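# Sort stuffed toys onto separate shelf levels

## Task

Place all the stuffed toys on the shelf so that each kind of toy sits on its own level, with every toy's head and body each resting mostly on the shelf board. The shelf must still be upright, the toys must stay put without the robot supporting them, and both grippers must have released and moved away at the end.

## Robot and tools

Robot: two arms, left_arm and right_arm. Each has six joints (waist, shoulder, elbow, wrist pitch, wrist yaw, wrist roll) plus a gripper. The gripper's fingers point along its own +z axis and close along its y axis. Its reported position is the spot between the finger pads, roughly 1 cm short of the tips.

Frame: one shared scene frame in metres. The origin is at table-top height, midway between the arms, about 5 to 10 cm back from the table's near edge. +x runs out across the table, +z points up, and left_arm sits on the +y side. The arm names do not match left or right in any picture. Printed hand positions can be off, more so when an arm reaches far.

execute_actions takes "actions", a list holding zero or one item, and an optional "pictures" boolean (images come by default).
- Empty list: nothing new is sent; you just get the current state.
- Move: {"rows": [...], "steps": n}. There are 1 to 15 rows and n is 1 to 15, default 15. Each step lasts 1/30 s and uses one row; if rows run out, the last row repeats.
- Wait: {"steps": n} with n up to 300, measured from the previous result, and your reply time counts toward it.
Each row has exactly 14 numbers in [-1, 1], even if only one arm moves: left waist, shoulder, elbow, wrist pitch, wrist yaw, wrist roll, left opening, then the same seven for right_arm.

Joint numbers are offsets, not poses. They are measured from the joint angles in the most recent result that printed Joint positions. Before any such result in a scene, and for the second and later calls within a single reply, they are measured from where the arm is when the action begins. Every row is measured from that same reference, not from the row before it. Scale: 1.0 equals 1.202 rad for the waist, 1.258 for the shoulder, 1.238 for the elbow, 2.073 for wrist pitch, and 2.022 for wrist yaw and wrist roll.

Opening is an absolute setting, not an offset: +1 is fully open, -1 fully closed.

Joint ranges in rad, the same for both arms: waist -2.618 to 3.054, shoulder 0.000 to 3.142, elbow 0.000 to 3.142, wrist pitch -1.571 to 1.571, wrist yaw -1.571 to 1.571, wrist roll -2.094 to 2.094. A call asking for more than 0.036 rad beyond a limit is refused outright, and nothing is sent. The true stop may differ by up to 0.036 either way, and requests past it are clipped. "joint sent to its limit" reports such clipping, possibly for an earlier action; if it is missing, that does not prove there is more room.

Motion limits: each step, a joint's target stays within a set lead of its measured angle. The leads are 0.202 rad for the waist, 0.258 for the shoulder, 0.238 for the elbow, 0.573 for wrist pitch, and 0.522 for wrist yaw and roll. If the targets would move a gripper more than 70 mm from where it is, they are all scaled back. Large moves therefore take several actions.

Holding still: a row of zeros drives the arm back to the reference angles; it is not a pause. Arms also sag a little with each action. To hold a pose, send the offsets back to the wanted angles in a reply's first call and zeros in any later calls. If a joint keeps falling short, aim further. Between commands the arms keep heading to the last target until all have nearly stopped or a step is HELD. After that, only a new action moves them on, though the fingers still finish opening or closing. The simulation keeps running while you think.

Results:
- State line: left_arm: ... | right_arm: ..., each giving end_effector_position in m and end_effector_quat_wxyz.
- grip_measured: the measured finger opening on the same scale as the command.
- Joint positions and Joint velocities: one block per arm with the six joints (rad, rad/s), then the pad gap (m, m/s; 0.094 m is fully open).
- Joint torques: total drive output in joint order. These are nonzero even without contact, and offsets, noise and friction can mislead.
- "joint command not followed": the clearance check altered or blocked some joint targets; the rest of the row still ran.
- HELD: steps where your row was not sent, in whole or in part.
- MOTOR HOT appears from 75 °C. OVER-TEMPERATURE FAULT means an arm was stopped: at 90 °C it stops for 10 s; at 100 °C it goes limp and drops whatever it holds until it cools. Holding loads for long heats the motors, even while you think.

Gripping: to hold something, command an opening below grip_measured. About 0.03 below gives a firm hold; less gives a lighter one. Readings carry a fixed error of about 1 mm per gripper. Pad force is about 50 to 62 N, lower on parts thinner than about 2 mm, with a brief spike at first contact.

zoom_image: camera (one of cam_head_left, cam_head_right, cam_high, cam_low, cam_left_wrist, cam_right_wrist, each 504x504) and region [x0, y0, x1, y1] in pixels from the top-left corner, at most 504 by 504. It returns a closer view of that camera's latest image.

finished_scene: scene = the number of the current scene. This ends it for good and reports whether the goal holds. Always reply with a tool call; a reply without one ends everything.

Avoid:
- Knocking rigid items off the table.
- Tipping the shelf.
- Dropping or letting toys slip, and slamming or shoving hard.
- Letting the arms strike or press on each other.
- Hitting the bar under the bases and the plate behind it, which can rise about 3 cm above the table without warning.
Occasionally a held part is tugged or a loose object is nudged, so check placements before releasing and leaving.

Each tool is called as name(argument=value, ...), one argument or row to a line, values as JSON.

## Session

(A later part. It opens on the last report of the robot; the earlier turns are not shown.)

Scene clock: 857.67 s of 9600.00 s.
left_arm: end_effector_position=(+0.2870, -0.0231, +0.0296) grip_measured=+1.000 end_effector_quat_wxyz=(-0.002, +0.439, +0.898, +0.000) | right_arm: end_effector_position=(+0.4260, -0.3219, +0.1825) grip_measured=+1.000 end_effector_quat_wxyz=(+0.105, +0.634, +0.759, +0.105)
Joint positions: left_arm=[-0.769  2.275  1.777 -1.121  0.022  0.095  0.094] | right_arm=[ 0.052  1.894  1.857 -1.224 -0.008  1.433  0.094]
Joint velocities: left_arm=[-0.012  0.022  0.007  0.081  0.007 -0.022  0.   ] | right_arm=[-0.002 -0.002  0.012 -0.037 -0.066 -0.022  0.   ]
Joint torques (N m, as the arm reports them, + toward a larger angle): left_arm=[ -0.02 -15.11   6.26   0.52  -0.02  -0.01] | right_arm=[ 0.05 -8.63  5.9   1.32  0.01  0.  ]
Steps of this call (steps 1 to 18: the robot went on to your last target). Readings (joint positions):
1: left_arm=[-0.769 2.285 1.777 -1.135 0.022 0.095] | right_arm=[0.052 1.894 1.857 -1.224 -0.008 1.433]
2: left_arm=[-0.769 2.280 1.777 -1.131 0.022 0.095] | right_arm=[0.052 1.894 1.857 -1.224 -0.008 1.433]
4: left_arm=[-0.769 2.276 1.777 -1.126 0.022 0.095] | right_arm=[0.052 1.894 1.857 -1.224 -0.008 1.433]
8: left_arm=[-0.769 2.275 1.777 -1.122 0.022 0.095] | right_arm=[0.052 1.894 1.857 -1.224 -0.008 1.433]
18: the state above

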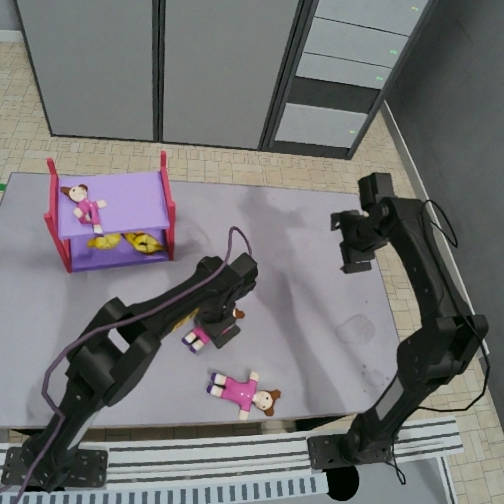

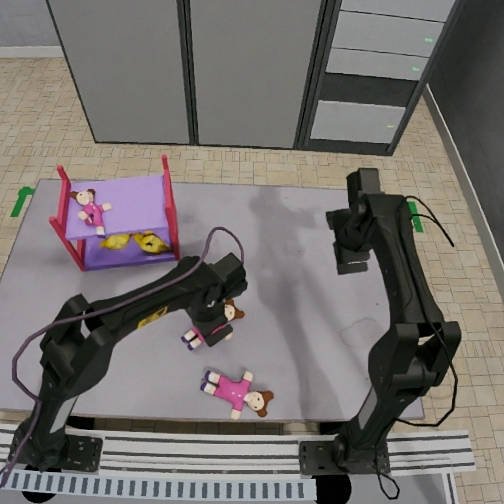

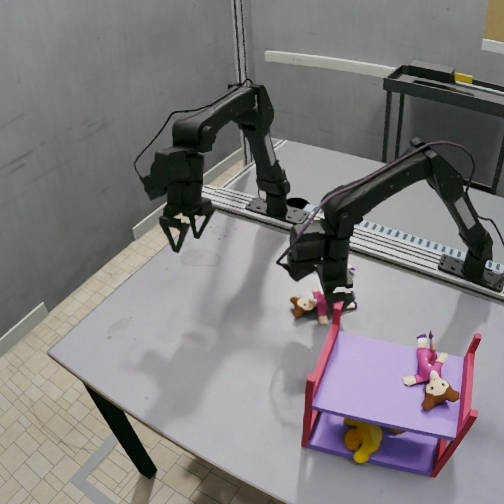

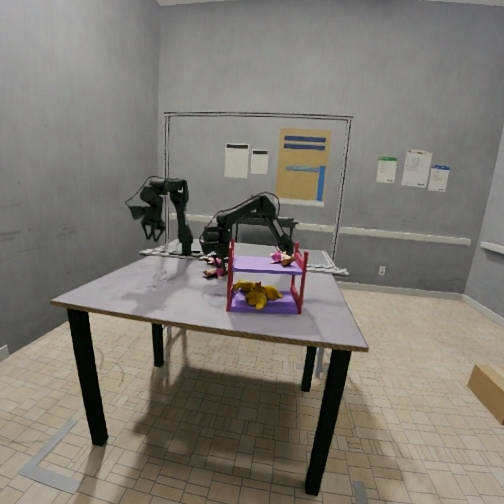

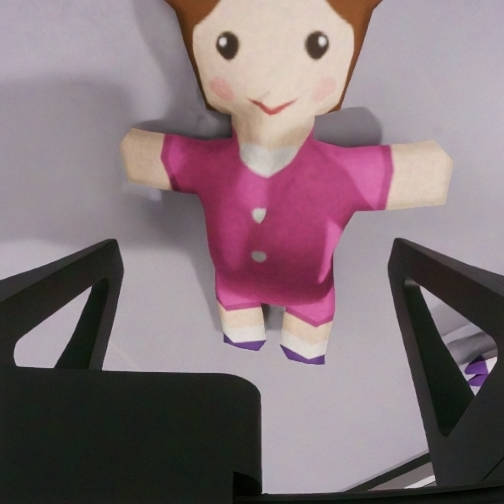

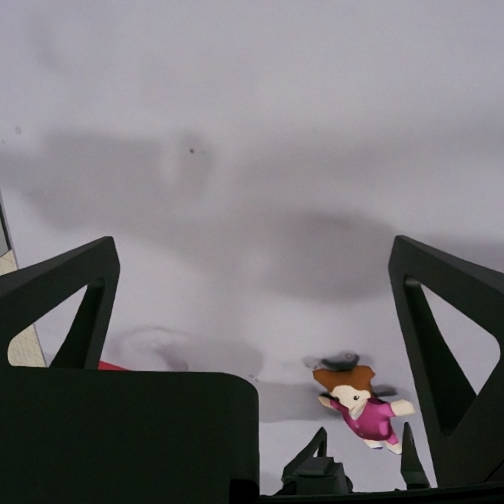

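execute_actions(
  actions=[
    {"rows": [[0, 0.018, 0, 0, 0, 0, 1, 0, 0, 0, 0, 0, 0, 1], [0, 0.018, 0, 0, 0, 0, 1, 0, 0, 0, 0, 0, 0, 1], [0, 0.018, 0, 0, 0, 0, 1, 0, 0, 0, 0, 0, 0, 1], [0, 0.018, 0, 0, 0, 0, 1, 0, 0, 0, 0, 0, 0, 1], [0, 0.018, 0, 0, 0, 0, 1, 0, 0, 0, 0, 0, 0, 1], [0, 0.018, 0, 0, 0, 0, -1, 0, 0, 0, 0, 0, 0, 1]], "steps": 15},
  ],
  pictures=false,
)

execute_actions(
  actions=[
    {"rows": [[0, -0.477, 0.019, 0.214, 0, -0.195, -1, 0, 0, 0, 0, 0, 0, 1], [0, -0.477, 0.019, 0.214, 0, -0.195, -1, 0, 0, 0, 0, 0, 0, 1], [0, -0.477, 0.019, 0.214, 0, -0.195, -1, 0, 0, 0, 0, 0, 0, 1], [0, -0.477, 0.019, 0.214, 0, -0.195, -1, 0, 0, 0, 0, 0, 0, 1], [0, -0.477, 0.019, 0.214, 0, -0.195, -1, 0, 0, 0, 0, 0, 0, 1], [0, -0.477, 0.019, 0.214, 0, -0.195, -1, 0, 0, 0, 0, 0, 0, 1], [0, -0.477, 0.019, 0.214, 0, -0.195, -1, 0, 0, 0, 0, 0, 0, 1], [0, -0.477, 0.019, 0.214, 0, -0.195, -1, 0, 0, 0, 0, 0, 0, 1], [0, -0.477, 0.019, 0.214, 0, -0.195, -1, 0, 0, 0, 0, 0, 0, 1], [0, -0.477, 0.019, 0.214, 0, -0.195, -1, 0, 0, 0, 0, 0, 0, 1], [0, -0.477, 0.019, 0.214, 0, -0.195, -1, 0, 0, 0, 0, 0, 0, 1], [0, -0.477, 0.019, 0.214, 0, -0.195, -1, 0, 0, 0, 0, 0, 0, 1], [0.478, -0.477, 0.019, 0.214, 0, -0.195, -1, 0, 0, 0, 0, 0, 0, 1]], "steps": 15},
  ],
  pictures=false,
)

execute_actions(
  actions=[
    {"steps": 40},
  ],
)

Scene clock: 872.77 s of 9600.00 s.
left_arm: end_effector_position=(+0.2852, -0.0210, +0.0181) grip_measured=-0.961 end_effector_quat_wxyz=(-0.016, +0.439, +0.898, +0.005) | right_arm: end_effector_position=(+0.4260, -0.3219, +0.1825) grip_measured=+1.000 end_effector_quat_wxyz=(+0.105, +0.634, +0.759, +0.105)
Joint positions: left_arm=[-0.769  2.303  1.777 -1.121  0.023  0.095  0.002] | right_arm=[ 0.052  1.894  1.857 -1.224 -0.008  1.433  0.094]
Joint velocities: left_arm=[ 0.002  0.007  0.007  0.11  -0.037 -0.066  0.001] | right_arm=[-0.002 -0.002 -0.002 -0.051  0.022 -0.081  0.   ]
Joint torques (N m, as the arm reports them, + toward a larger angle): left_arm=[ -0.08 -13.62   4.84   0.16   0.    -0.01] | right_arm=[ 0.03 -8.62  5.91  1.32  0.   -0.01]
Steps of this call (steps 1 to 15: the robot went on to your last target; steps 16 to 90: nothing new was sent; then 11.60 s passed at rest; steps 91 to 105: all 15 steps of this action). Readings (joint positions):
91: left_arm=[-0.769 2.277 1.777 -1.121 0.022 0.095] | right_arm=[0.052 1.894 1.857 -1.224 -0.008 1.433]
92: left_arm=[-0.769 2.279 1.777 -1.121 0.022 0.095] | right_arm=[0.052 1.894 1.857 -1.224 -0.008 1.433]
94: left_arm=[-0.769 2.288 1.777 -1.121 0.022 0.095] | right_arm=[0.052 1.894 1.857 -1.224 -0.008 1.433]
98: left_arm=[-0.769 2.302 1.777 -1.121 0.022 0.095] | right_arm=[0.052 1.894 1.857 -1.224 -0.008 1.433]
105: the state above

Scene clock: 873.27 s of 9600.00 s.
left_arm: end_effector_position=(+0.3390, -0.0643, +0.2196) grip_measured=-0.961 end_effector_quat_wxyz=(+0.281, +0.286, +0.903, -0.155) | right_arm: end_effector_position=(+0.4260, -0.3219, +0.1825) grip_measured=+1.000 end_effector_quat_wxyz=(+0.105, +0.634, +0.759, +0.105)
Joint positions: left_arm=[-0.738  1.894  1.768 -0.835  0.032 -0.189  0.002] | right_arm=[ 0.052  1.894  1.857 -1.224 -0.008  1.433  0.094]
Joint velocities: left_arm=[ 0.54  -0.882 -0.002  0.271  0.051 -0.315 -0.001] | right_arm=[-0.007 -0.012 -0.002  0.022  0.007 -0.007  0.   ]
Joint torques (N m, as the arm reports them, + toward a larger angle): left_arm=[  3.22 -12.16   7.45   1.42  -0.17  -0.07] | right_arm=[ 0.04 -8.64  5.92  1.33  0.01  0.  ]
Steps of this call (steps 1 to 15: all 15 steps of this action). Readings (joint positions):
1: left_arm=[-0.769 2.294 1.775 -1.106 0.023 0.070] | right_arm=[0.052 1.894 1.857 -1.224 -0.008 1.433]
2: left_arm=[-0.769 2.282 1.769 -1.081 0.023 0.038] | right_arm=[0.052 1.894 1.857 -1.224 -0.008 1.433]
4: left_arm=[-0.769 2.241 1.768 -1.027 0.023 -0.018] | right_arm=[0.052 1.894 1.857 -1.224 -0.008 1.433]
8: left_arm=[-0.769 2.125 1.768 -0.933 0.023 -0.103] | right_arm=[0.052 1.894 1.857 -1.224 -0.008 1.433]
15: the state above

Scene clock: 874.60 s of 9600.00 s.
left_arm: end_effector_position=(+0.4694, +0.1728, +0.3215) grip_measured=-0.961 end_effector_quat_wxyz=(+0.436, -0.023, +0.890, -0.129) | right_arm: end_effector_position=(+0.4260, -0.3219, +0.1825) grip_measured=+1.000 end_effector_quat_wxyz=(+0.105, +0.634, +0.759, +0.105)
Joint positions: left_arm=[-0.191  1.727  1.768 -0.716  0.017 -0.295  0.002] | right_arm=[ 0.052  1.894  1.857 -1.224 -0.008  1.433  0.094]
Joint velocities: left_arm=[-0.002 -0.012  0.007  0.022 -0.051 -0.066  0.   ] | right_arm=[ 0.007  0.002  0.002 -0.051  0.051 -0.007  0.   ]
Joint torques (N m, as the arm reports them, + toward a larger angle): left_arm=[ -0.4  -11.34   8.74   1.9    0.05  -0.06] | right_arm=[ 0.07 -8.63  5.92  1.32  0.   -0.01]
Steps of this call (steps 1 to 40: the robot went on to your last target). Readings (joint positions):
1: left_arm=[-0.716 1.864 1.768 -0.825 0.033 -0.198] | right_arm=[0.052 1.894 1.857 -1.224 -0.008 1.433]
2: left_arm=[-0.689 1.837 1.768 -0.814 0.033 -0.206] | right_arm=[0.052 1.894 1.857 -1.224 -0.008 1.433]
4: left_arm=[-0.623 1.791 1.768 -0.793 0.034 -0.223] | right_arm=[0.052 1.894 1.857 -1.224 -0.008 1.433]
8: left_arm=[-0.450 1.735 1.768 -0.752 0.035 -0.252] | right_arm=[0.052 1.894 1.857 -1.224 -0.008 1.433]
40: the state above

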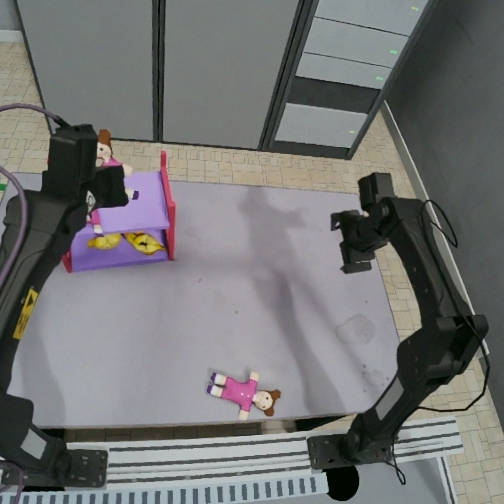

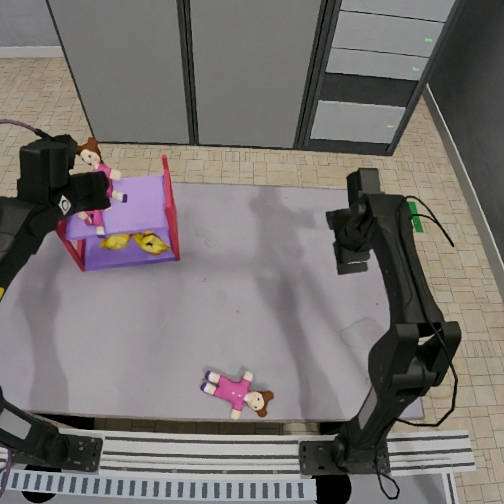

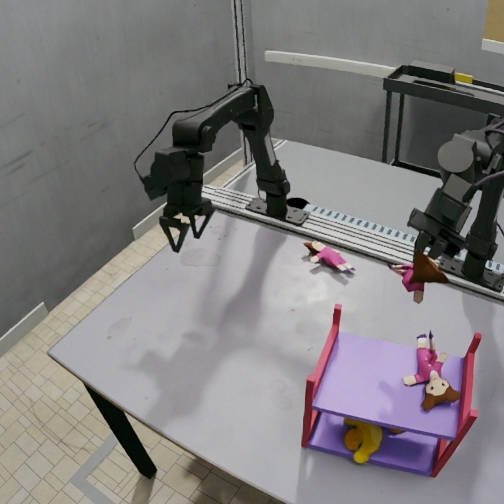

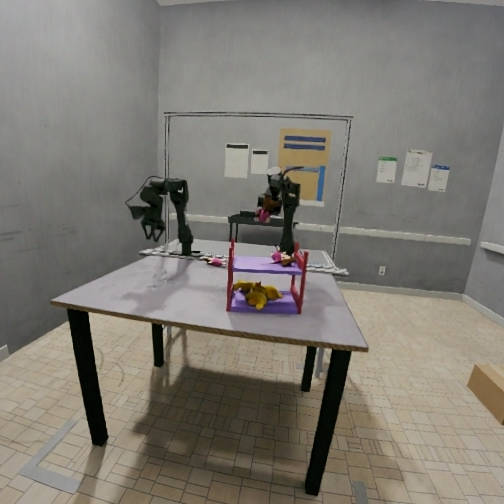

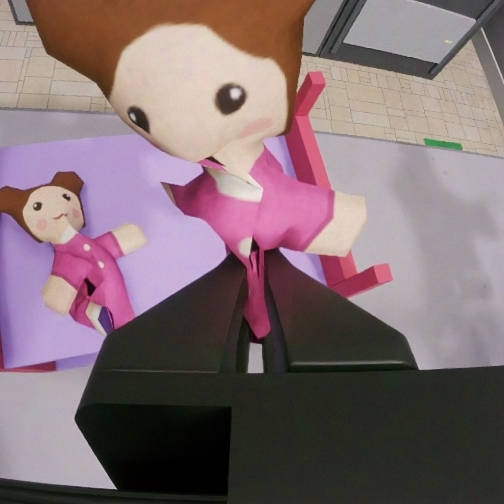

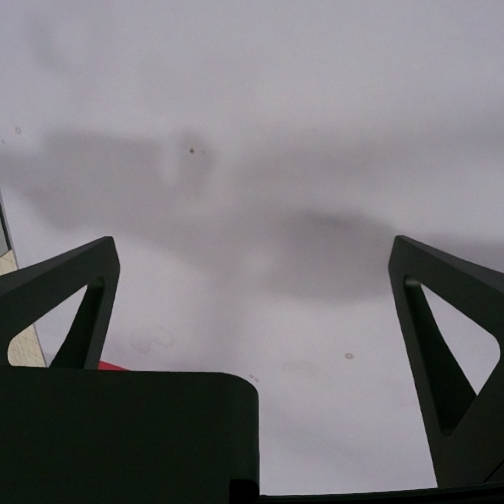

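execute_actions(
  actions=[
    {"rows": [[0, 0.34, 0.379, -0.149, 0, 0, -1, 0, 0, 0, 0, 0, 0, 1]], "steps": 15},
  ],
  pictures=false,
)

execute_actions(
  actions=[
    {"steps": 25},
  ],
)

Scene clock: 884.43 s of 9600.00 s.
left_arm: end_effector_position=(+0.5245, +0.1587, +0.2062) grip_measured=-0.961 end_effector_quat_wxyz=(+0.275, -0.026, +0.957, -0.086) | right_arm: end_effector_position=(+0.4260, -0.3219, +0.1825) grip_measured=+1.000 end_effector_quat_wxyz=(+0.105, +0.634, +0.759, +0.105)
Joint positions: left_arm=[-0.191  2.204  2.196 -1.026  0.017 -0.295  0.002] | right_arm=[ 0.052  1.894  1.857 -1.224 -0.008  1.433  0.094]
Joint velocities: left_arm=[ 0.007 -0.227 -0.007 -0.095  0.066 -0.022  0.001] | right_arm=[-0.002  0.007 -0.002  0.022 -0.051 -0.022  0.   ]
Joint torques (N m, as the arm reports them, + toward a larger angle): left_arm=[  0.08 -16.65   8.99   1.14   0.01   0.  ] | right_arm=[ 0.04 -8.63  5.92  1.32  0.   -0.01]
Steps of this call (steps 1 to 15: the robot went on to your last target; steps 16 to 90: nothing new was sent; then 6.33 s passed at rest; steps 91 to 105: all 15 steps of this action). Readings (joint positions):
91: left_arm=[-0.191 1.757 1.812 -0.771 0.017 -0.295] | right_arm=[0.052 1.894 1.857 -1.224 -0.008 1.433]
92: left_arm=[-0.191 1.815 1.902 -0.837 0.017 -0.295] | right_arm=[0.052 1.894 1.857 -1.224 -0.008 1.433]
94: left_arm=[-0.191 1.962 2.079 -0.892 0.017 -0.295] | right_arm=[0.052 1.894 1.857 -1.224 -0.008 1.433]
98: left_arm=[-0.191 2.159 2.196 -0.929 0.017 -0.295] | right_arm=[0.052 1.894 1.857 -1.224 -0.008 1.433]
105: the state above

Scene clock: 885.27 s of 9600.00 s.
left_arm: end_effector_position=(+0.5215, +0.1596, +0.2219) grip_measured=-0.961 end_effector_quat_wxyz=(+0.289, -0.026, +0.953, -0.090) | right_arm: end_effector_position=(+0.4260, -0.3219, +0.1825) grip_measured=+1.000 end_effector_quat_wxyz=(+0.105, +0.634, +0.759, +0.105)
Joint positions: left_arm=[-0.191  2.173  2.196 -1.028  0.017 -0.295  0.002] | right_arm=[ 0.052  1.894  1.857 -1.224 -0.008  1.433  0.094]
Joint velocities: left_arm=[ 0.002 -0.012 -0.002 -0.007  0.037 -0.051 -0.   ] | right_arm=[-0.007 -0.017 -0.012 -0.037  0.022  0.022  0.   ]
Joint torques (N m, as the arm reports them, + toward a larger angle): left_arm=[ -0.02 -14.65   9.     1.16   0.     0.  ] | right_arm=[ 0.05 -8.61  5.9   1.33  0.    0.  ]
Steps of this call (steps 1 to 25: the robot went on to your last target). Readings (joint positions):
1: left_arm=[-0.191 2.197 2.196 -1.026 0.017 -0.295] | right_arm=[0.052 1.894 1.857 -1.224 -0.008 1.433]
2: left_arm=[-0.191 2.190 2.196 -1.026 0.017 -0.295] | right_arm=[0.052 1.894 1.857 -1.224 -0.008 1.433]
4: left_arm=[-0.191 2.179 2.196 -1.026 0.017 -0.295] | right_arm=[0.052 1.894 1.857 -1.224 -0.008 1.433]
8: left_arm=[-0.191 2.173 2.196 -1.026 0.017 -0.295] | right_arm=[0.052 1.894 1.857 -1.224 -0.008 1.433]
25: the state above

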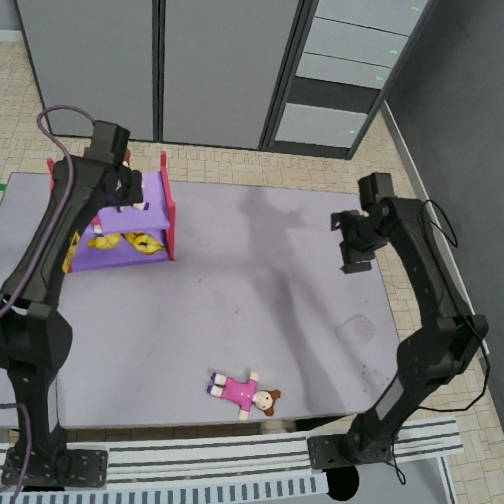

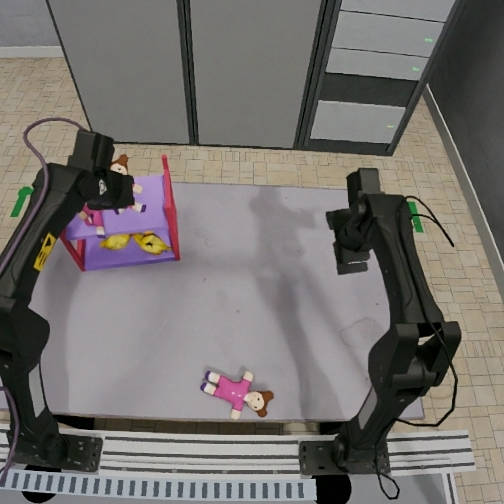

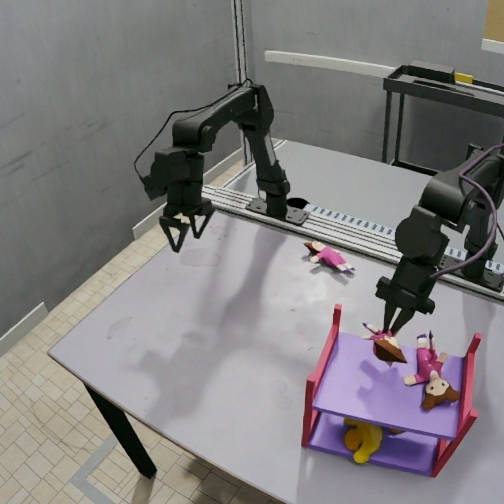

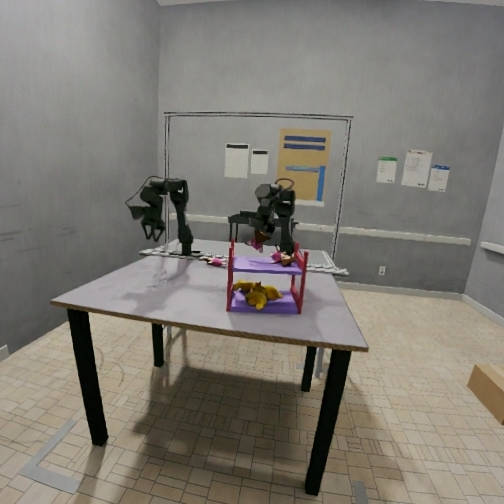

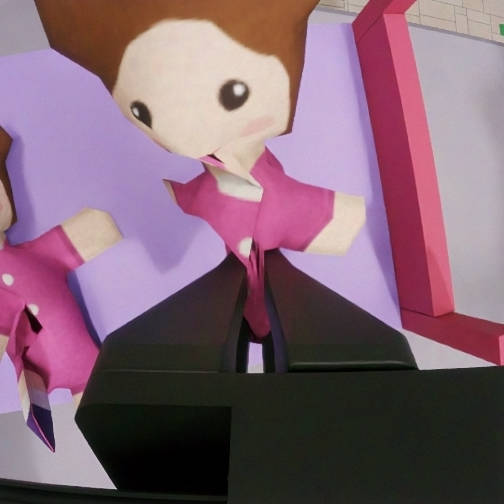

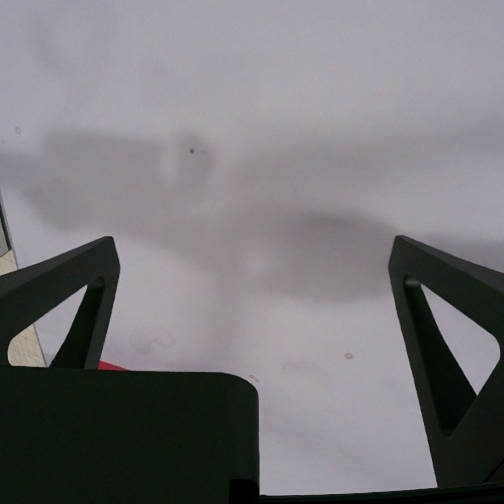

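execute_actions(
  actions=[
    {"rows": [[-0.044, -0.014, 0.033, 0, 0, 0, -1, 0, 0, 0, 0, 0, 0, 1], [-0.044, -0.014, 0.033, 0, 0, 0, -1, 0, 0, 0, 0, 0, 0, 1], [-0.044, -0.014, 0.033, 0, 0, 0, -1, 0, 0, 0, 0, 0, 0, 1], [-0.044, -0.014, 0.033, 0, 0, 0, -1, 0, 0, 0, 0, 0, 0, 1], [-0.044, -0.014, 0.033, 0, 0, 0, -1, 0, 0, 0, 0, 0, 0, 1], [-0.044, 0.027, 0.033, 0, 0, 0, -1, 0, 0, 0, 0, 0, 0, 1]], "steps": 15},
  ],
  pictures=false,
)

execute_actions(
  actions=[
    {"steps": 15},
  ],
)

Scene clock: 901.60 s of 9600.00 s.
left_arm: end_effector_position=(+0.5174, +0.1293, +0.2008) grip_measured=-0.961 end_effector_quat_wxyz=(+0.268, +0.001, +0.959, -0.091) | right_arm: end_effector_position=(+0.4260, -0.3219, +0.1825) grip_measured=+1.000 end_effector_quat_wxyz=(+0.105, +0.634, +0.759, +0.105)
Joint positions: left_arm=[-0.246  2.218  2.204 -1.032  0.016 -0.295  0.002] | right_arm=[ 0.052  1.894  1.857 -1.224 -0.008  1.433  0.094]
Joint velocities: left_arm=[-0.007  0.027  0.002  0.007 -0.022 -0.095 -0.   ] | right_arm=[-0.012 -0.017  0.002 -0.022 -0.022  0.037  0.   ]
Joint torques (N m, as the arm reports them, + toward a larger angle): left_arm=[  0.43 -14.67   8.54   1.12   0.03  -0.02] | right_arm=[ 0.05 -8.61  5.9   1.32  0.   -0.01]
Steps of this call (steps 1 to 15: the robot went on to your last target; steps 16 to 90: nothing new was sent; then 12.83 s passed at rest; steps 91 to 105: all 15 steps of this action). Readings (joint positions):
91: left_arm=[-0.194 2.173 2.196 -1.028 0.016 -0.295] | right_arm=[0.052 1.894 1.857 -1.224 -0.008 1.433]
92: left_arm=[-0.198 2.173 2.196 -1.028 0.015 -0.295] | right_arm=[0.052 1.894 1.857 -1.224 -0.008 1.433]
94: left_arm=[-0.214 2.173 2.196 -1.028 0.015 -0.295] | right_arm=[0.052 1.894 1.857 -1.224 -0.008 1.433]
98: left_arm=[-0.243 2.186 2.204 -1.029 0.016 -0.295] | right_arm=[0.052 1.894 1.857 -1.224 -0.008 1.433]
105: the state above

Scene clock: 902.10 s of 9600.00 s.
left_arm: end_effector_position=(+0.5174, +0.1293, +0.2006) grip_measured=-0.961 end_effector_quat_wxyz=(+0.267, +0.001, +0.959, -0.091) | right_arm: end_effector_position=(+0.4260, -0.3219, +0.1825) grip_measured=+1.000 end_effector_quat_wxyz=(+0.105, +0.634, +0.759, +0.105)
Joint positions: left_arm=[-0.246  2.218  2.204 -1.032  0.016 -0.295  0.002] | right_arm=[ 0.052  1.894  1.857 -1.224 -0.008  1.433  0.094]
Joint velocities: left_arm=[-0.002  0.007 -0.027 -0.066 -0.022  0.095 -0.   ] | right_arm=[-0.002 -0.017  0.012  0.022 -0.051 -0.051  0.   ]
Joint torques (N m, as the arm reports them, + toward a larger angle): left_arm=[ -0.02 -14.39   8.58   1.14   0.    -0.01] | right_arm=[ 0.06 -8.63  5.92  1.33  0.    0.  ]
Steps of this call (steps 1 to 15: the robot went on to your last target). Readings (joint positions):
1: left_arm=[-0.246 2.218 2.204 -1.032 0.016 -0.295] | right_arm=[0.052 1.894 1.857 -1.224 -0.008 1.433]
2: left_arm=[-0.246 2.218 2.204 -1.032 0.016 -0.295] | right_arm=[0.052 1.894 1.857 -1.224 -0.008 1.433]
4: left_arm=[-0.246 2.218 2.204 -1.032 0.016 -0.295] | right_arm=[0.052 1.894 1.857 -1.224 -0.008 1.433]
8: left_arm=[-0.246 2.218 2.204 -1.032 0.016 -0.295] | right_arm=[0.052 1.894 1.857 -1.224 -0.008 1.433]
15: the state above
All arms were judged still, so your last target was given up. Only a new action makes them travel on or press farther. Fingers that are still opening or closing keep moving.

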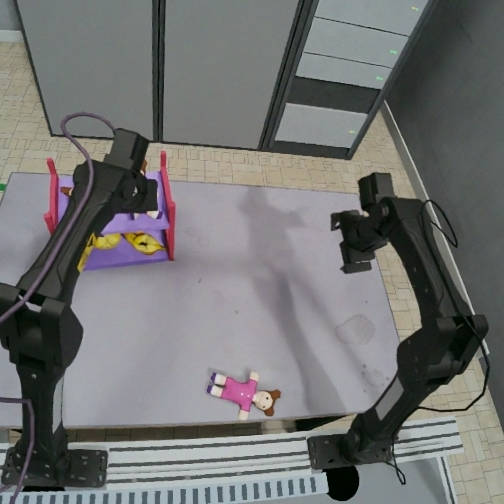

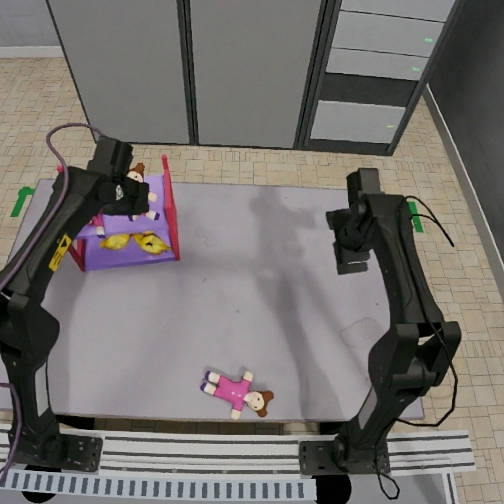

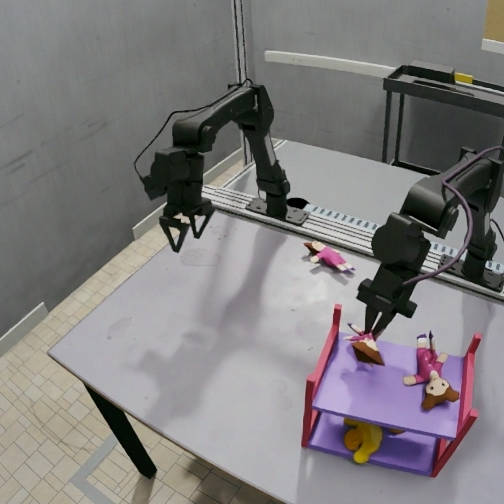

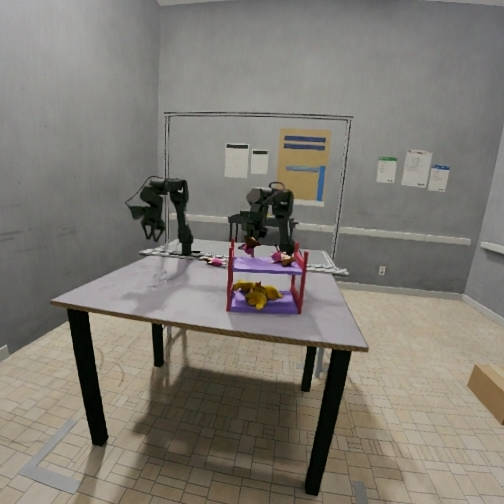

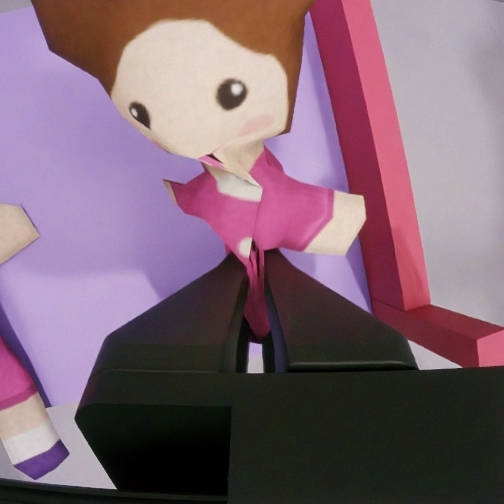

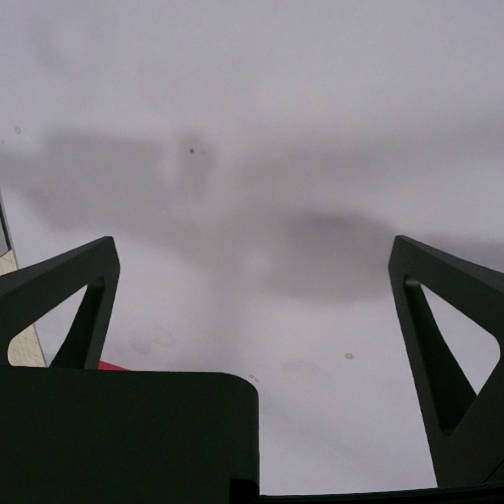

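execute_actions(
  actions=[
    {"rows": [[0, -0.012, 0.03, 0, 0, 0, 0.1, 0, 0, 0, 0, 0, 0, 1]], "steps": 15},
  ],
  pictures=false,
)

execute_actions(
  actions=[
    {"steps": 15},
  ],
)

Scene clock: 907.67 s of 9600.00 s.
left_arm: end_effector_position=(+0.5172, +0.1294, +0.2005) grip_measured=+0.098 end_effector_quat_wxyz=(+0.267, +0.001, +0.959, -0.090) | right_arm: end_effector_position=(+0.4260, -0.3219, +0.1825) grip_measured=+1.000 end_effector_quat_wxyz=(+0.105, +0.634, +0.759, +0.105)
Joint positions: left_arm=[-0.246  2.218  2.204 -1.033  0.016 -0.295  0.052] | right_arm=[ 0.052  1.894  1.857 -1.224 -0.008  1.433  0.094]
Joint velocities: left_arm=[ 0.007  0.012 -0.002 -0.095  0.037 -0.037 -0.001] | right_arm=[-0.007 -0.002  0.002 -0.066  0.066 -0.037  0.   ]
Joint torques (N m, as the arm reports them, + toward a larger angle): left_arm=[  0.01 -14.81   8.87   1.14  -0.02   0.01] | right_arm=[ 0.06 -8.63  5.91  1.33  0.   -0.01]
Steps of this call (steps 1 to 90: nothing new was sent; then 2.07 s passed at rest; steps 91 to 105: all 15 steps of this action). Readings (joint positions):
91: left_arm=[-0.246 2.218 2.204 -1.032 0.016 -0.295] | right_arm=[0.052 1.894 1.857 -1.224 -0.008 1.433]
92: left_arm=[-0.246 2.218 2.204 -1.033 0.016 -0.295] | right_arm=[0.052 1.894 1.857 -1.224 -0.008 1.433]
94: left_arm=[-0.246 2.218 2.204 -1.033 0.016 -0.295] | right_arm=[0.052 1.894 1.857 -1.224 -0.008 1.433]
98: left_arm=[-0.246 2.218 2.204 -1.033 0.016 -0.295] | right_arm=[0.052 1.894 1.857 -1.224 -0.008 1.433]
105: the state above

Scene clock: 908.17 s of 9600.00 s.
left_arm: end_effector_position=(+0.5172, +0.1294, +0.2005) grip_measured=+0.098 end_effector_quat_wxyz=(+0.267, +0.001, +0.959, -0.090) | right_arm: end_effector_position=(+0.4260, -0.3219, +0.1825) grip_measured=+1.000 end_effector_quat_wxyz=(+0.105, +0.634, +0.759, +0.105)
Joint positions: left_arm=[-0.246  2.218  2.204 -1.033  0.016 -0.295  0.052] | right_arm=[ 0.052  1.894  1.857 -1.224 -0.008  1.433  0.094]
Joint velocities: left_arm=[-0.007 -0.012 -0.012 -0.007  0.037  0.007 -0.   ] | right_arm=[ 0.002 -0.007  0.012  0.007 -0.007  0.007  0.   ]
Joint torques (N m, as the arm reports them, + toward a larger angle): left_arm=[ -0.08 -14.95   8.88   1.14   0.    -0.01] | right_arm=[ 0.04 -8.62  5.89  1.32  0.   -0.01]
Steps of this call (steps 1 to 15: the robot went on to your last target). Readings (joint positions):
1: left_arm=[-0.246 2.218 2.204 -1.033 0.016 -0.295] | right_arm=[0.052 1.894 1.857 -1.224 -0.008 1.433]
2: left_arm=[-0.246 2.218 2.204 -1.033 0.016 -0.295] | right_arm=[0.052 1.894 1.857 -1.224 -0.008 1.433]
4: left_arm=[-0.246 2.218 2.204 -1.033 0.016 -0.295] | right_arm=[0.052 1.894 1.857 -1.224 -0.008 1.433]
8: left_arm=[-0.246 2.218 2.204 -1.033 0.016 -0.295] | right_arm=[0.052 1.894 1.857 -1.224 -0.008 1.433]
15: the state above
All arms were judged still, so your last target was given up. Only a new action makes them travel on or press farther. Fingers that are still opening or closing keep moving.

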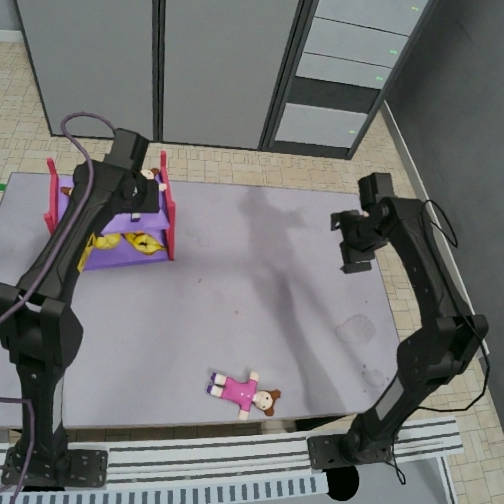

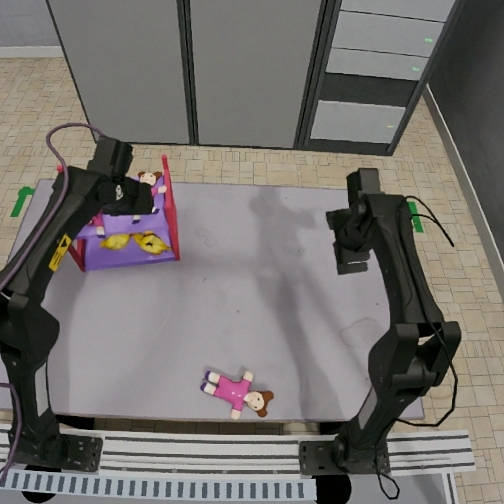

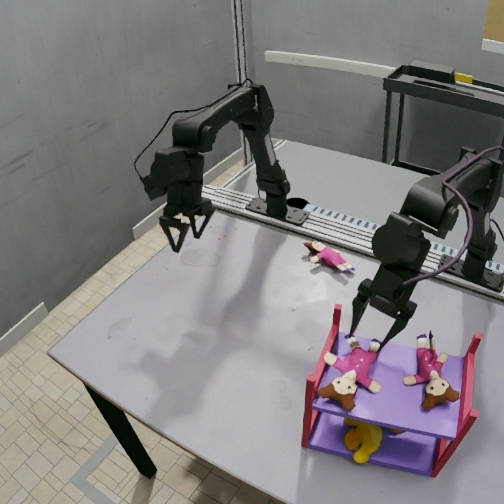

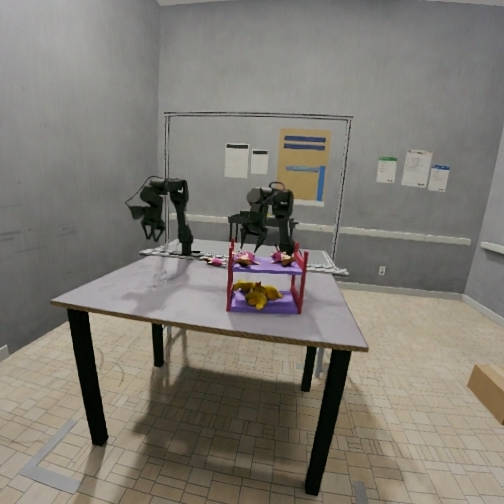

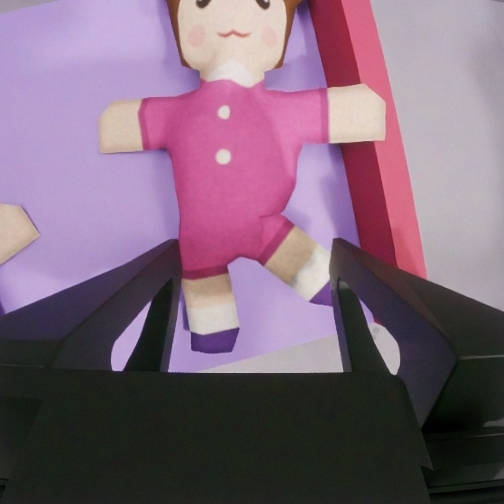

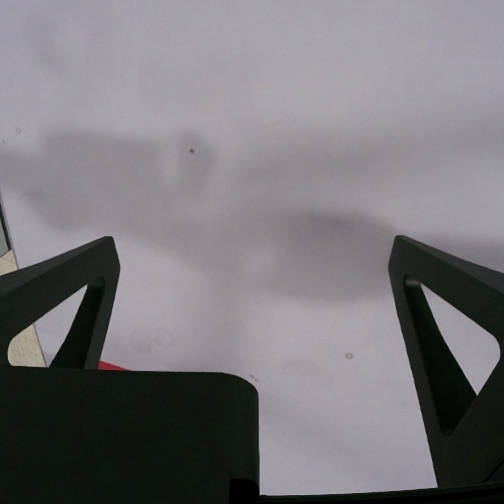

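execute_actions(
  actions=[
    {"rows": [[0, -0.25, 0.03, 0, 0, 0, 0.1, 0, 0, 0, 0, 0, 0, 1], [0, -0.25, 0.03, 0, 0, 0, 0.1, 0, 0, 0, 0, 0, 0, 1], [0, -0.25, 0.03, 0, 0, 0, 0.1, 0, 0, 0, 0, 0, 0, 1], [0, -0.25, 0.03, 0, 0, 0, 0.1, 0, 0, 0, 0, 0, 0, 1], [0, -0.25, 0.03, 0, 0, 0, 0.1, 0, 0, 0, 0, 0, 0, 1], [0, -0.25, 0.03, 0, 0, 0, 0.1, 0, 0, 0, 0, 0, 0, 1], [0, -0.25, 0.03, 0, 0, 0, 0.1, 0, 0, 0, 0, 0, 0, 1], [0, -0.25, 0.03, 0, 0, 0, 0.1, 0, 0, 0, 0, 0, 0, 1], [0, -0.25, 0.03, 0, 0, 0, 0.1, 0, 0, 0, 0, 0, 0, 1], [-0.735, -0.25, -0.06, -0.206, 0, 0.537, 1, 0, 0, 0, 0, 0, 0, 1]], "steps": 15},
  ],
  pictures=false,
)

execute_actions(
  actions=[
    {"steps": 28},
  ],
  pictures=false,
)

Scene clock: 924.10 s of 9600.00 s.
left_arm: end_effector_position=(+0.4063, +0.0831, +0.3273) grip_measured=+0.997 end_effector_quat_wxyz=(+0.333, +0.238, +0.910, -0.070) | right_arm: end_effector_position=(+0.4260, -0.3219, +0.1825) grip_measured=+1.000 end_effector_quat_wxyz=(+0.105, +0.634, +0.759, +0.105)
Joint positions: left_arm=[-0.415  1.893  2.198 -1.228  0.004  0.047  0.094] | right_arm=[ 0.052  1.894  1.857 -1.224 -0.008  1.433  0.094]
Joint velocities: left_arm=[-1.243 -0.09  -0.144 -0.813 -0.037  1.927  0.004] | right_arm=[ 0.012 -0.012 -0.007 -0.007  0.022 -0.007  0.   ]
Joint torques (N m, as the arm reports them, + toward a larger angle): left_arm=[-1.49 -8.35  2.61  1.01  0.09 -0.05] | right_arm=[ 0.04 -8.62  5.93  1.32  0.01  0.  ]
Steps of this call (steps 1 to 90: nothing new was sent; then 12.43 s passed at rest; steps 91 to 105: all 15 steps of this action). Readings (joint positions):
91: left_arm=[-0.246 2.210 2.204 -1.034 0.016 -0.295] | right_arm=[0.052 1.894 1.857 -1.224 -0.008 1.433]
92: left_arm=[-0.246 2.200 2.201 -1.040 0.016 -0.295] | right_arm=[0.052 1.894 1.857 -1.224 -0.008 1.433]
94: left_arm=[-0.246 2.160 2.201 -1.045 0.016 -0.295] | right_arm=[0.052 1.894 1.857 -1.224 -0.008 1.433]
98: left_arm=[-0.246 2.039 2.201 -1.045 0.016 -0.295] | right_arm=[0.052 1.894 1.857 -1.224 -0.008 1.433]
105: the state above

Scene clock: 925.03 s of 9600.00 s.
left_arm: end_effector_position=(+0.1454, -0.0984, +0.2614) grip_measured=+1.000 end_effector_quat_wxyz=(+0.183, +0.820, +0.541, -0.030) | right_arm: end_effector_position=(+0.4260, -0.3219, +0.1825) grip_measured=+1.000 end_effector_quat_wxyz=(+0.105, +0.634, +0.759, +0.105)
Joint positions: left_arm=[-1.135  1.92   2.138 -1.448  0.021  0.783  0.094] | right_arm=[ 0.052  1.894  1.857 -1.224 -0.008  1.433  0.094]
Joint velocities: left_arm=[-0.002 -0.007 -0.002 -0.022 -0.022 -0.037  0.   ] | right_arm=[ 0.012 -0.002  0.002  0.051  0.007  0.007  0.   ]
Joint torques (N m, as the arm reports them, + toward a larger angle): left_arm=[  0.52 -11.4    4.6    0.74  -0.12   0.05] | right_arm=[ 0.05 -8.63  5.9   1.33  0.01  0.  ]
Steps of this call (steps 1 to 28: the robot went on to your last target). Readings (joint positions):
1: left_arm=[-0.461 1.893 2.192 -1.254 0.004 0.114] | right_arm=[0.052 1.894 1.857 -1.224 -0.008 1.433]
2: left_arm=[-0.509 1.893 2.183 -1.277 0.005 0.184] | right_arm=[0.052 1.894 1.857 -1.224 -0.008 1.433]
4: left_arm=[-0.612 1.898 2.164 -1.322 0.005 0.331] | right_arm=[0.052 1.894 1.857 -1.224 -0.008 1.433]
8: left_arm=[-0.838 1.914 2.143 -1.382 0.006 0.562] | right_arm=[0.052 1.894 1.857 -1.224 -0.008 1.433]
28: the state above

execute_actions(
  actions=[
    {"rows": [[0, 0.195, -0.02, 0, 0, 0, 1, 0, 0, 0, 0, 0, 0, 1]], "steps": 15},
  ],
  pictures=false,
)

execute_actions(
  actions=[
    {"steps": 20},
  ],
)

Scene clock: 929.87 s of 9600.00 s.
left_arm: end_effector_position=(+0.1550, -0.1102, +0.1325) grip_measured=+1.000 end_effector_quat_wxyz=(+0.023, +0.833, +0.553, +0.002) | right_arm: end_effector_position=(+0.4260, -0.3219, +0.1825) grip_measured=+1.000 end_effector_quat_wxyz=(+0.105, +0.634, +0.759, +0.105)
Joint positions: left_arm=[-1.135  2.208  2.096 -1.448  0.021  0.786  0.094] | right_arm=[ 0.052  1.894  1.857 -1.224 -0.008  1.433  0.094]
Joint velocities: left_arm=[ 0.017 -0.256  0.012  0.081  0.037 -0.051  0.   ] | right_arm=[-0.002 -0.007 -0.012 -0.007  0.007 -0.051  0.   ]
Joint torques (N m, as the arm reports them, + toward a larger angle): left_arm=[ -0.01 -15.01   6.85   0.29   0.    -0.01] | right_arm=[ 0.06 -8.62  5.91  1.33  0.    0.  ]
Steps of this call (steps 1 to 30: the robot went on to your last target; steps 31 to 90: nothing new was sent; then 1.33 s passed at rest; steps 91 to 105: all 15 steps of this action). Readings (joint positions):
91: left_arm=[-1.135 1.933 2.139 -1.451 0.021 0.786] | right_arm=[0.052 1.894 1.857 -1.224 -0.008 1.433]
92: left_arm=[-1.135 1.949 2.141 -1.451 0.021 0.786] | right_arm=[0.052 1.894 1.857 -1.224 -0.008 1.433]
94: left_arm=[-1.135 2.015 2.141 -1.451 0.021 0.786] | right_arm=[0.052 1.894 1.857 -1.224 -0.008 1.433]
98: left_arm=[-1.135 2.175 2.122 -1.448 0.021 0.786] | right_arm=[0.052 1.894 1.857 -1.224 -0.008 1.433]
105: the state above

Scene clock: 930.53 s of 9600.00 s.
left_arm: end_effector_position=(+0.1546, -0.1100, +0.1430) grip_measured=+1.000 end_effector_quat_wxyz=(+0.035, +0.833, +0.553, -0.000) | right_arm: end_effector_position=(+0.4260, -0.3219, +0.1825) grip_measured=+1.000 end_effector_quat_wxyz=(+0.105, +0.634, +0.759, +0.105)
Joint positions: left_arm=[-1.135  2.183  2.096 -1.448  0.021  0.786  0.094] | right_arm=[ 0.052  1.894  1.857 -1.224 -0.008  1.433  0.094]
Joint velocities: left_arm=[-0.017 -0.007 -0.002 -0.081 -0.051 -0.051  0.   ] | right_arm=[ 0.007 -0.032 -0.007  0.022 -0.022  0.081  0.   ]
Joint torques (N m, as the arm reports them, + toward a larger angle): left_arm=[  0.05 -13.91   6.76   0.35   0.    -0.07] | right_arm=[ 0.03 -8.65  5.92  1.32  0.01  0.  ]
Steps of this call (steps 1 to 20: the robot went on to your last target). Readings (joint positions):
1: left_arm=[-1.135 2.200 2.096 -1.448 0.021 0.786] | right_arm=[0.052 1.894 1.857 -1.224 -0.008 1.433]
2: left_arm=[-1.135 2.194 2.096 -1.448 0.021 0.786] | right_arm=[0.052 1.894 1.857 -1.224 -0.008 1.433]
4: left_arm=[-1.135 2.184 2.096 -1.448 0.021 0.786] | right_arm=[0.052 1.894 1.857 -1.224 -0.008 1.433]
8: left_arm=[-1.135 2.183 2.096 -1.448 0.021 0.786] | right_arm=[0.052 1.894 1.857 -1.224 -0.008 1.433]
20: the state above

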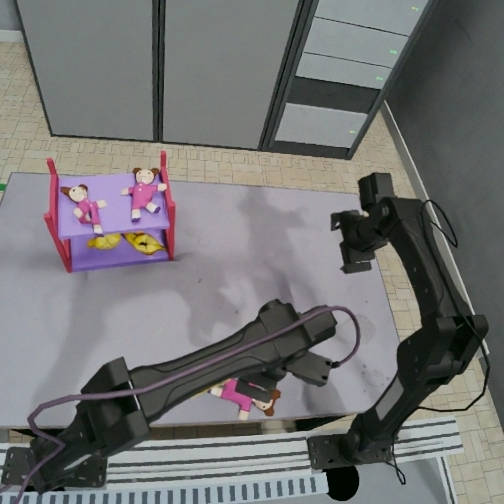

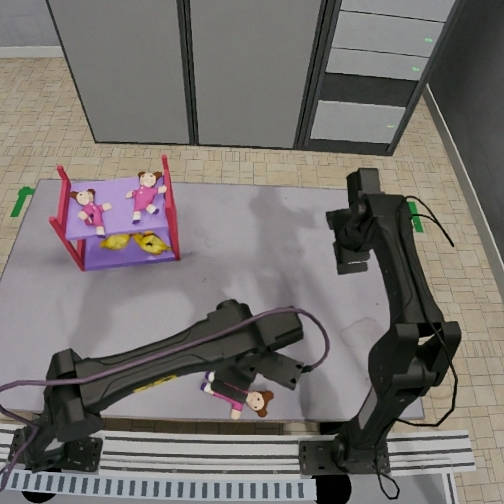

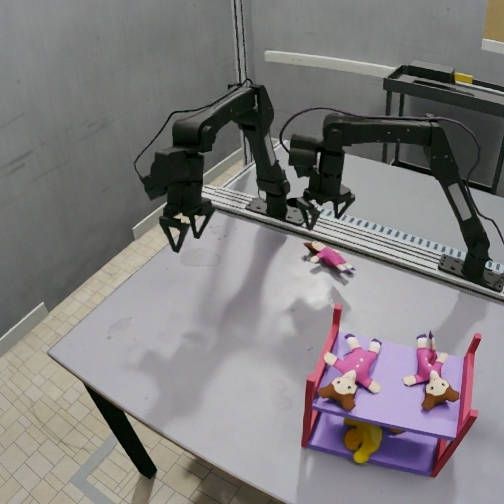

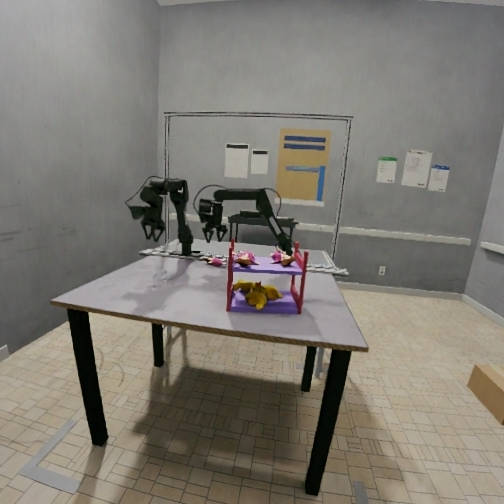

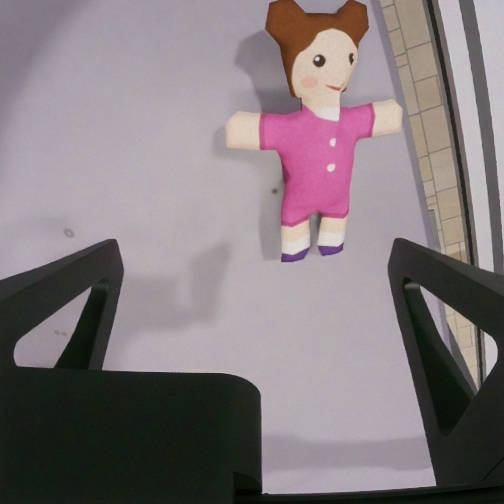

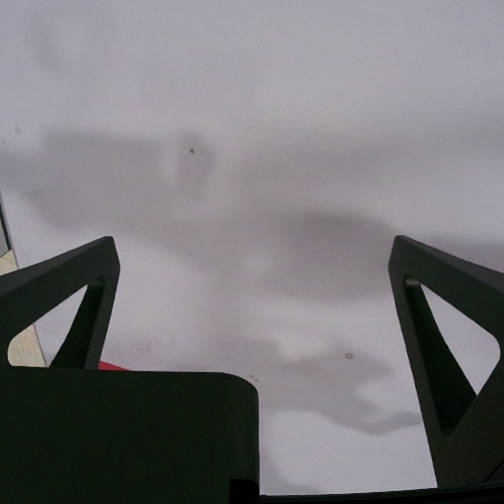

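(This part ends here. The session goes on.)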